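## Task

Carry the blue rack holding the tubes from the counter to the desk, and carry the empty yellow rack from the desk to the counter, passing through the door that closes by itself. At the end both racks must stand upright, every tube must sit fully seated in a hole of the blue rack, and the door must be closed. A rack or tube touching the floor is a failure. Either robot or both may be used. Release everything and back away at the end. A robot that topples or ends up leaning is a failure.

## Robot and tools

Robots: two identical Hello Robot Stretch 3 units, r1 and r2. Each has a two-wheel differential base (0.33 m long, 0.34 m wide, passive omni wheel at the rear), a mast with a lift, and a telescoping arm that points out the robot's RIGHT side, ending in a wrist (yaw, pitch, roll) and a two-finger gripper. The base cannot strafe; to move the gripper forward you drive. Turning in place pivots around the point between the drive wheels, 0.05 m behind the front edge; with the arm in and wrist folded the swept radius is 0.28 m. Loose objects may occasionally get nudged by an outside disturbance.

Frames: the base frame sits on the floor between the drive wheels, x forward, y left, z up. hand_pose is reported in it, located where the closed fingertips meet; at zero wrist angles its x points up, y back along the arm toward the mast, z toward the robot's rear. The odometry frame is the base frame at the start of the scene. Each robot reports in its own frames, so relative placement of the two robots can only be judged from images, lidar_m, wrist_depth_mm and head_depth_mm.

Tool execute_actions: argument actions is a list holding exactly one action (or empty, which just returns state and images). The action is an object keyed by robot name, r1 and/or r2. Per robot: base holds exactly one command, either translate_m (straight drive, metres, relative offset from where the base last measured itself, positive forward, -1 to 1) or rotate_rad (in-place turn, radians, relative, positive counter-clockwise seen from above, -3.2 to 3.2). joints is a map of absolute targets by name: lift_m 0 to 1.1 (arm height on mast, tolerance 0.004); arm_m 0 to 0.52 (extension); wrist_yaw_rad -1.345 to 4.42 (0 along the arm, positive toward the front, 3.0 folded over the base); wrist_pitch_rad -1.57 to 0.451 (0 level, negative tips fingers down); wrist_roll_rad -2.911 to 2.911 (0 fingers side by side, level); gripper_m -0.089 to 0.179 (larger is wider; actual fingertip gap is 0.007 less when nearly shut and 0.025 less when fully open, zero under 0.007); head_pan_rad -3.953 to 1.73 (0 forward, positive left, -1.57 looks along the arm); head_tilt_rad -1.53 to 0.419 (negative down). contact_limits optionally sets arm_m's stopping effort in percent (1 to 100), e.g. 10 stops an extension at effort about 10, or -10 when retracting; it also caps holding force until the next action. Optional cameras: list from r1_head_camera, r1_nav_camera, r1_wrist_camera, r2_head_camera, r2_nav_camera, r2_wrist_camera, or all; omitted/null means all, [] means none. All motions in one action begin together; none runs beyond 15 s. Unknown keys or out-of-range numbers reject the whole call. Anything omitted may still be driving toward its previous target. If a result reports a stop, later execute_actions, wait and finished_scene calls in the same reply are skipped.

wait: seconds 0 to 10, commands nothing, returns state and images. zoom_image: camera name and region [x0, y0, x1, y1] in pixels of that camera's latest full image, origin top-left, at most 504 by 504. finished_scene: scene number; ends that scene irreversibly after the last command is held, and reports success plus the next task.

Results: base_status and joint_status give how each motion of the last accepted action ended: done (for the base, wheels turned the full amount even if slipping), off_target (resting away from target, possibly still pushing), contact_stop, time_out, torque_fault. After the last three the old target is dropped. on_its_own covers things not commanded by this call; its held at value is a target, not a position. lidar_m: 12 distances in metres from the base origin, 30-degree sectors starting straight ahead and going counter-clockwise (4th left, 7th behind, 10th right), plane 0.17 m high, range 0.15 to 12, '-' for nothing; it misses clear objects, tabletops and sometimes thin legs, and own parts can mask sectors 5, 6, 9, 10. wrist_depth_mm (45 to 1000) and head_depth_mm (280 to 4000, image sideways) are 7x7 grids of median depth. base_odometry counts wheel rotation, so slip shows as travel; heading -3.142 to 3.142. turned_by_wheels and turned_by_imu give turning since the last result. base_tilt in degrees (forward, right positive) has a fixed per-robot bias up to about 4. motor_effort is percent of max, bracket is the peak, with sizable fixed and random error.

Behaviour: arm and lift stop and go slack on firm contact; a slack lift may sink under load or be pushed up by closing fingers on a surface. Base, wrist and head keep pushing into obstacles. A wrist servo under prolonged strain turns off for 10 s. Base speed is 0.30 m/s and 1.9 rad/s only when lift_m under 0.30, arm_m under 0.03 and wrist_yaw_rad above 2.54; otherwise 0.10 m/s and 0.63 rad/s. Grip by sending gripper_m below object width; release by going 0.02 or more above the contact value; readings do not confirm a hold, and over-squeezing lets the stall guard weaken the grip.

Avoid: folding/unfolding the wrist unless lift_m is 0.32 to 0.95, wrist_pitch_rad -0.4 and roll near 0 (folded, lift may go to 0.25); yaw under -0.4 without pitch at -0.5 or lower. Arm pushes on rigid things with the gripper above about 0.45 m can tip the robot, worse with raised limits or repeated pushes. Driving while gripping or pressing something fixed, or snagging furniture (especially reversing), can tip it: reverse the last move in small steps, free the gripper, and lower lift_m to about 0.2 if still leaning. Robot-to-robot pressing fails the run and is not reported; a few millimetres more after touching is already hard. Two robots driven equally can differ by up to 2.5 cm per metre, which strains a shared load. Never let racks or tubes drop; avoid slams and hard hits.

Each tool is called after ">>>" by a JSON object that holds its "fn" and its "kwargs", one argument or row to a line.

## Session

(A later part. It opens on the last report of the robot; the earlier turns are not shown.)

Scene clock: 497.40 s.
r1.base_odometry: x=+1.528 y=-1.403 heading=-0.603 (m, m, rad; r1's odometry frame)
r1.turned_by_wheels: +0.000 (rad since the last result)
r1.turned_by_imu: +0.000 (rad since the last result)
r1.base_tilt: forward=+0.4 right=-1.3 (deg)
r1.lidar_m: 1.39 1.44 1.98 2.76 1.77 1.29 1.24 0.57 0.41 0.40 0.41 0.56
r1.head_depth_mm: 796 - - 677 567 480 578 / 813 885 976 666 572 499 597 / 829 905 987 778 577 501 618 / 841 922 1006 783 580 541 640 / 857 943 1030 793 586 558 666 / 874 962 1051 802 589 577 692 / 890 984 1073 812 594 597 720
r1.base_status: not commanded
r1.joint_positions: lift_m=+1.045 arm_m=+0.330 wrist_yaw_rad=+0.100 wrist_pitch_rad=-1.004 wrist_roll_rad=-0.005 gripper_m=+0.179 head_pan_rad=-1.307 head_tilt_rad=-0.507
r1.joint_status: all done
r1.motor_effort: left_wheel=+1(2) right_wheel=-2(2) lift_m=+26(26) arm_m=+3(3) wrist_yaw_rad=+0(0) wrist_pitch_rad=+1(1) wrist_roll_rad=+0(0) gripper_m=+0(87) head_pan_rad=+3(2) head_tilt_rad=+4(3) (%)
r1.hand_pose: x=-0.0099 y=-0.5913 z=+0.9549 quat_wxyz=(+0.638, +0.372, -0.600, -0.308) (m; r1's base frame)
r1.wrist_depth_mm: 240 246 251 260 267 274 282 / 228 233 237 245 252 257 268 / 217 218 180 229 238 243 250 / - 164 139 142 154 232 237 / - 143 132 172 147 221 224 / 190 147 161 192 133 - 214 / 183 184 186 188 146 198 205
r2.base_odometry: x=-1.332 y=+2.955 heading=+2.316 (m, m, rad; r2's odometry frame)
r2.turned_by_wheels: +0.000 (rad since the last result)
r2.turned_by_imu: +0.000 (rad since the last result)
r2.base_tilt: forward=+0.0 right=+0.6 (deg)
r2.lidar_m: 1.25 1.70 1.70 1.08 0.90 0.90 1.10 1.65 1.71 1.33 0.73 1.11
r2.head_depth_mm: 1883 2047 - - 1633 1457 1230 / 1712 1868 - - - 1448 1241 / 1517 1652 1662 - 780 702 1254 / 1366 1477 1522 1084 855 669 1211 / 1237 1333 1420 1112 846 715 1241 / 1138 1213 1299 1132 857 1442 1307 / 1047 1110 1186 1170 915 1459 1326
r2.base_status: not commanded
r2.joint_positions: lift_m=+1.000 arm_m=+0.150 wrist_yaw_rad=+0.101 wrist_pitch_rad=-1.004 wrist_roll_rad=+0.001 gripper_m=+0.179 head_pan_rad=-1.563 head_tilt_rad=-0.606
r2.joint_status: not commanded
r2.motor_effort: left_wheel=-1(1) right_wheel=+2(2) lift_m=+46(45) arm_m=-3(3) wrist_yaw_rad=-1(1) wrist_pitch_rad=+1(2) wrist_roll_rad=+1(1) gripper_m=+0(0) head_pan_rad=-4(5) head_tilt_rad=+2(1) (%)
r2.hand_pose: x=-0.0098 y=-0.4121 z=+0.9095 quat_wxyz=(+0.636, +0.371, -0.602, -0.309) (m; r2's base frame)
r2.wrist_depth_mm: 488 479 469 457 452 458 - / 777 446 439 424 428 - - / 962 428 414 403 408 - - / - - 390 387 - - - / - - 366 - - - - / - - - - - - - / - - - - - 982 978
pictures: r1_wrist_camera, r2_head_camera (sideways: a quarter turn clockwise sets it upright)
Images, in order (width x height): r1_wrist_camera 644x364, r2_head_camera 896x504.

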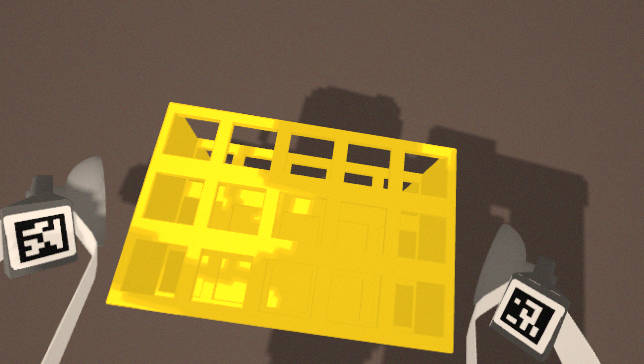

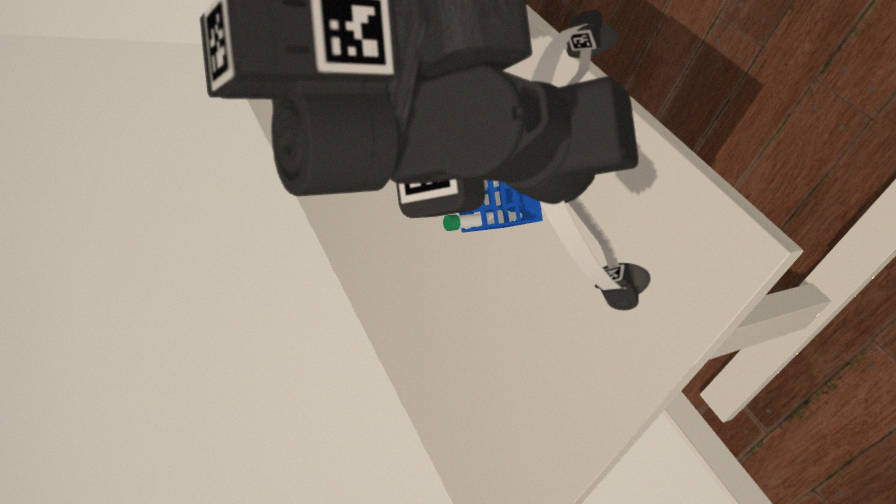

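>>> {"fn": "execute_actions", "kwargs": {
  "actions": [
    {"r1": {"joints": {"lift_m": 1.1}}, "r2": {"joints": {"arm_m": 0.0, "wrist_yaw_rad": 1.6}}}
  ],
  "cameras": []
}}

>>> {"fn": "execute_actions", "kwargs": {
  "actions": [
    {"r1": {"joints": {"arm_m": 0.0, "head_pan_rad": -1.45, "head_tilt_rad": -0.45}}}
  ],
  "cameras": ["r1_head_camera", "r2_head_camera", "r1_wrist_camera"]
}}

Scene clock: 504.57 s.
r1.base_odometry: x=+1.528 y=-1.403 heading=-0.603 (m, m, rad; r1's odometry frame)
r1.turned_by_wheels: +0.000 (rad since the last result)
r1.turned_by_imu: -0.001 (rad since the last result)
r1.base_tilt: forward=+0.4 right=-1.2 (deg)
r1.lidar_m: 1.39 1.44 1.97 2.76 1.77 1.29 1.24 0.57 0.41 0.40 0.41 0.56
r1.head_depth_mm: 780 - 945 728 566 480 578 / 811 881 956 732 570 497 597 / 830 905 982 740 576 502 618 / 843 925 1006 786 581 542 641 / 859 943 1028 795 585 559 665 / 873 964 1053 802 589 577 692 / 892 982 1075 809 594 597 722
r1.base_status: not commanded
r1.joint_positions: lift_m=+1.098 arm_m=+0.330 wrist_yaw_rad=+0.100 wrist_pitch_rad=-1.005 wrist_roll_rad=-0.005 gripper_m=+0.179 head_pan_rad=-1.307 head_tilt_rad=-0.507
r1.joint_status: all done
joint sent to its limit — the command would take r1.lift_m past its upper limit, so that joint was sent only as far as its limit.
r1.motor_effort: left_wheel=+2(1) right_wheel=-2(2) lift_m=+43(45) arm_m=+3(3) wrist_yaw_rad=+0(0) wrist_pitch_rad=+1(1) wrist_roll_rad=+0(0) gripper_m=+1(0) head_pan_rad=+2(3) head_tilt_rad=+3(3) (%)
r1.hand_pose: x=-0.0099 y=-0.5911 z=+1.0072 quat_wxyz=(+0.638, +0.372, -0.600, -0.308) (m; r1's base frame)
r1.wrist_depth_mm: 299 306 314 325 334 343 351 / 286 291 299 304 314 320 332 / 270 278 283 289 295 304 311 / - 265 197 265 283 291 297 / - 252 188 190 264 276 280 / 235 239 206 209 255 - 268 / 228 232 235 239 243 247 257
r2.base_odometry: x=-1.332 y=+2.955 heading=+2.316 (m, m, rad; r2's odometry frame)
r2.turned_by_wheels: +0.000 (rad since the last result)
r2.turned_by_imu: +0.001 (rad since the last result)
r2.base_tilt: forward=+0.2 right=+0.6 (deg)
r2.lidar_m: 1.25 1.70 1.69 1.08 0.90 0.90 1.11 1.65 1.71 1.33 0.73 1.11
r2.head_depth_mm: 1896 2090 1431 1039 - - - / 1699 1884 1468 1046 - - - / 1516 1657 1515 1026 816 700 1322 / 1363 1476 1511 1085 831 670 - / 1245 1334 1429 1120 845 716 - / 1132 1216 1297 1142 860 1457 1337 / 1049 1118 1189 1170 917 1454 1319
r2.base_status: not commanded
r2.joint_positions: lift_m=+1.000 arm_m=+0.000 wrist_yaw_rad=+1.598 wrist_pitch_rad=-1.004 wrist_roll_rad=+0.002 gripper_m=+0.179 head_pan_rad=-1.563 head_tilt_rad=-0.606
r2.joint_status: all done
r2.motor_effort: left_wheel=-1(1) right_wheel=+2(1) lift_m=+45(45) arm_m=-4(3) wrist_yaw_rad=+3(3) wrist_pitch_rad=+2(2) wrist_roll_rad=+1(1) gripper_m=+0(0) head_pan_rad=-4(4) head_tilt_rad=+1(2) (%)
r2.hand_pose: x=+0.0959 y=-0.1425 z=+0.9095 quat_wxyz=(+0.676, +0.681, -0.189, +0.206) (m; r2's base frame)
r2.wrist_depth_mm: - - - - - - 904 / - - - - - - 994 / - - - - - - - / - - - - - - 739 / - - - - - - 343 / - - - - - - - / - - - - 989 990 969
pictures: none
No camera images: the call's "cameras" was empty. Leave "cameras" out to get every camera's image.

Scene clock: 508.20 s.
r1.base_odometry: x=+1.528 y=-1.403 heading=-0.603 (m, m, rad; r1's odometry frame)
r1.turned_by_wheels: +0.000 (rad since the last result)
r1.turned_by_imu: -0.001 (rad since the last result)
r1.base_tilt: forward=+0.3 right=-1.2 (deg)
r1.lidar_m: 1.39 1.45 1.97 2.76 1.77 1.29 1.24 0.57 0.41 0.40 0.41 0.56
r1.head_depth_mm: 804 - - - - - - / 815 - - - - - - / 829 899 982 998 570 - 569 / 832 903 987 865 617 515 572 / 835 907 994 877 625 503 589 / 842 915 998 889 631 505 583 / 844 919 1005 901 637 510 587
r1.base_status: not commanded
r1.joint_positions: lift_m=+1.098 arm_m=+0.000 wrist_yaw_rad=+0.100 wrist_pitch_rad=-1.005 wrist_roll_rad=-0.005 gripper_m=+0.179 head_pan_rad=-1.443 head_tilt_rad=-0.458
r1.joint_status: all done
r1.motor_effort: left_wheel=+2(1) right_wheel=-2(2) lift_m=+42(42) arm_m=-3(1) wrist_yaw_rad=+0(0) wrist_pitch_rad=+1(1) wrist_roll_rad=+0(0) gripper_m=+0(1) head_pan_rad=-3(14) head_tilt_rad=+3(10) (%)
r1.hand_pose: x=-0.0099 y=-0.2617 z=+1.0071 quat_wxyz=(+0.638, +0.372, -0.600, -0.309) (m; r1's base frame)
r1.wrist_depth_mm: 302 307 318 327 335 345 352 / 398 301 300 309 316 326 331 / 598 502 419 313 302 305 315 / - 844 658 519 431 323 303 / - - - 956 686 524 455 / - - - - - - 730 / - - - - - - -
r2.base_odometry: x=-1.332 y=+2.955 heading=+2.316 (m, m, rad; r2's odometry frame)
r2.turned_by_wheels: +0.000 (rad since the last result)
r2.turned_by_imu: +0.001 (rad since the last result)
r2.base_tilt: forward=+0.1 right=+0.6 (deg)
r2.lidar_m: 1.25 1.69 1.69 1.08 0.90 0.90 1.10 1.66 1.71 1.33 0.73 1.11
r2.head_depth_mm: 1884 2070 1427 1037 - - - / 1713 1881 1473 1050 - - - / 1510 1648 1518 1027 813 698 1328 / 1360 1477 1517 1087 830 670 - / 1235 1328 1421 1113 843 715 - / 1138 1216 1305 1139 859 1448 1336 / 1048 1116 1190 1167 914 1455 1315
r2.base_status: not commanded
r2.joint_positions: lift_m=+1.000 arm_m=+0.000 wrist_yaw_rad=+1.598 wrist_pitch_rad=-1.004 wrist_roll_rad=+0.002 gripper_m=+0.179 head_pan_rad=-1.563 head_tilt_rad=-0.606
r2.joint_status: not commanded
r2.motor_effort: left_wheel=-1(1) right_wheel=+1(2) lift_m=+45(45) arm_m=-3(3) wrist_yaw_rad=+2(2) wrist_pitch_rad=+1(2) wrist_roll_rad=+1(1) gripper_m=+0(0) head_pan_rad=-4(4) head_tilt_rad=+2(2) (%)
r2.hand_pose: x=+0.0959 y=-0.1425 z=+0.9095 quat_wxyz=(+0.676, +0.681, -0.189, +0.206) (m; r2's base frame)
r2.wrist_depth_mm: - - - - - - 925 / - - - - - - 989 / - - - - - - - / - - - - - - 740 / - - - - - - 344 / - - - - - - - / - - - - 979 990 972
pictures: r1_head_camera (sideways: a quarter turn clockwise sets it upright), r1_wrist_camera, r2_head_camera (sideways: a quarter turn clockwise sets it upright)
Images, in order (width x height): r1_head_camera 896x504, r1_wrist_camera 644x364, r2_head_camera 896x504.

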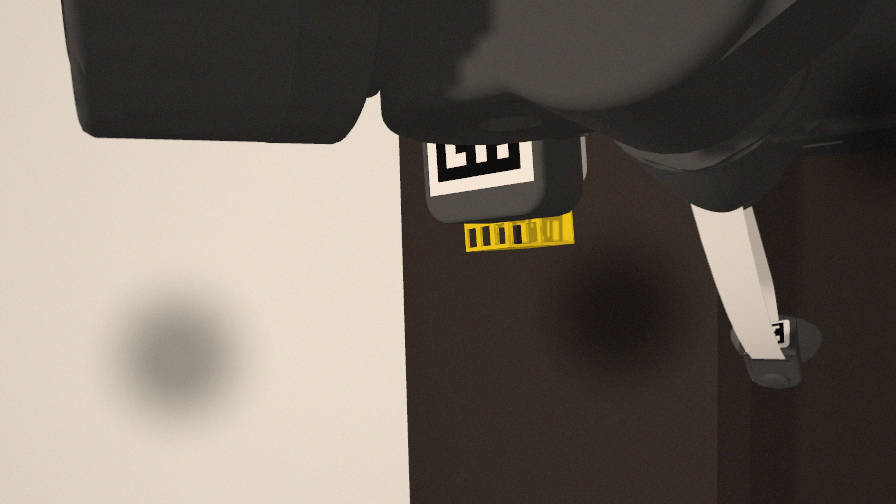

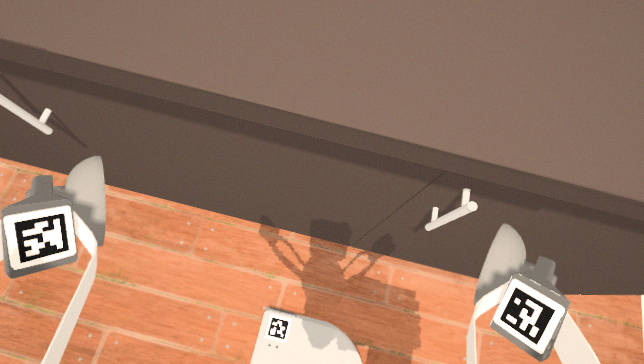

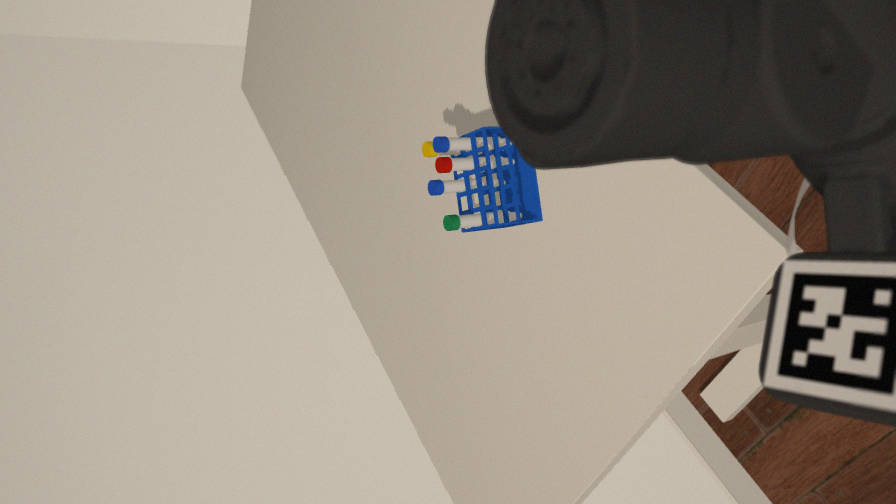

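>>> {"fn": "zoom_image", "kwargs": {
  "camera": "r2_head_camera",
  "region": [380, 80, 600, 260]
}}

Region (380, 80, 600, 260) of r2_head_camera's 896x504 image, scaled by 2.291, with more detail than that image has; it fills the top 412 rows of this view, and the rest is white.

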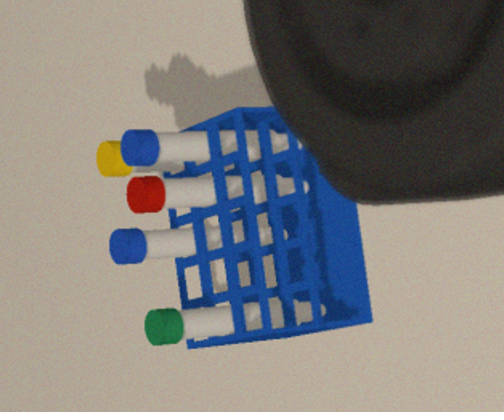

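>>> {"fn": "finished_scene", "kwargs": {
  "scene": 1
}}

The scene is finished: the task was done.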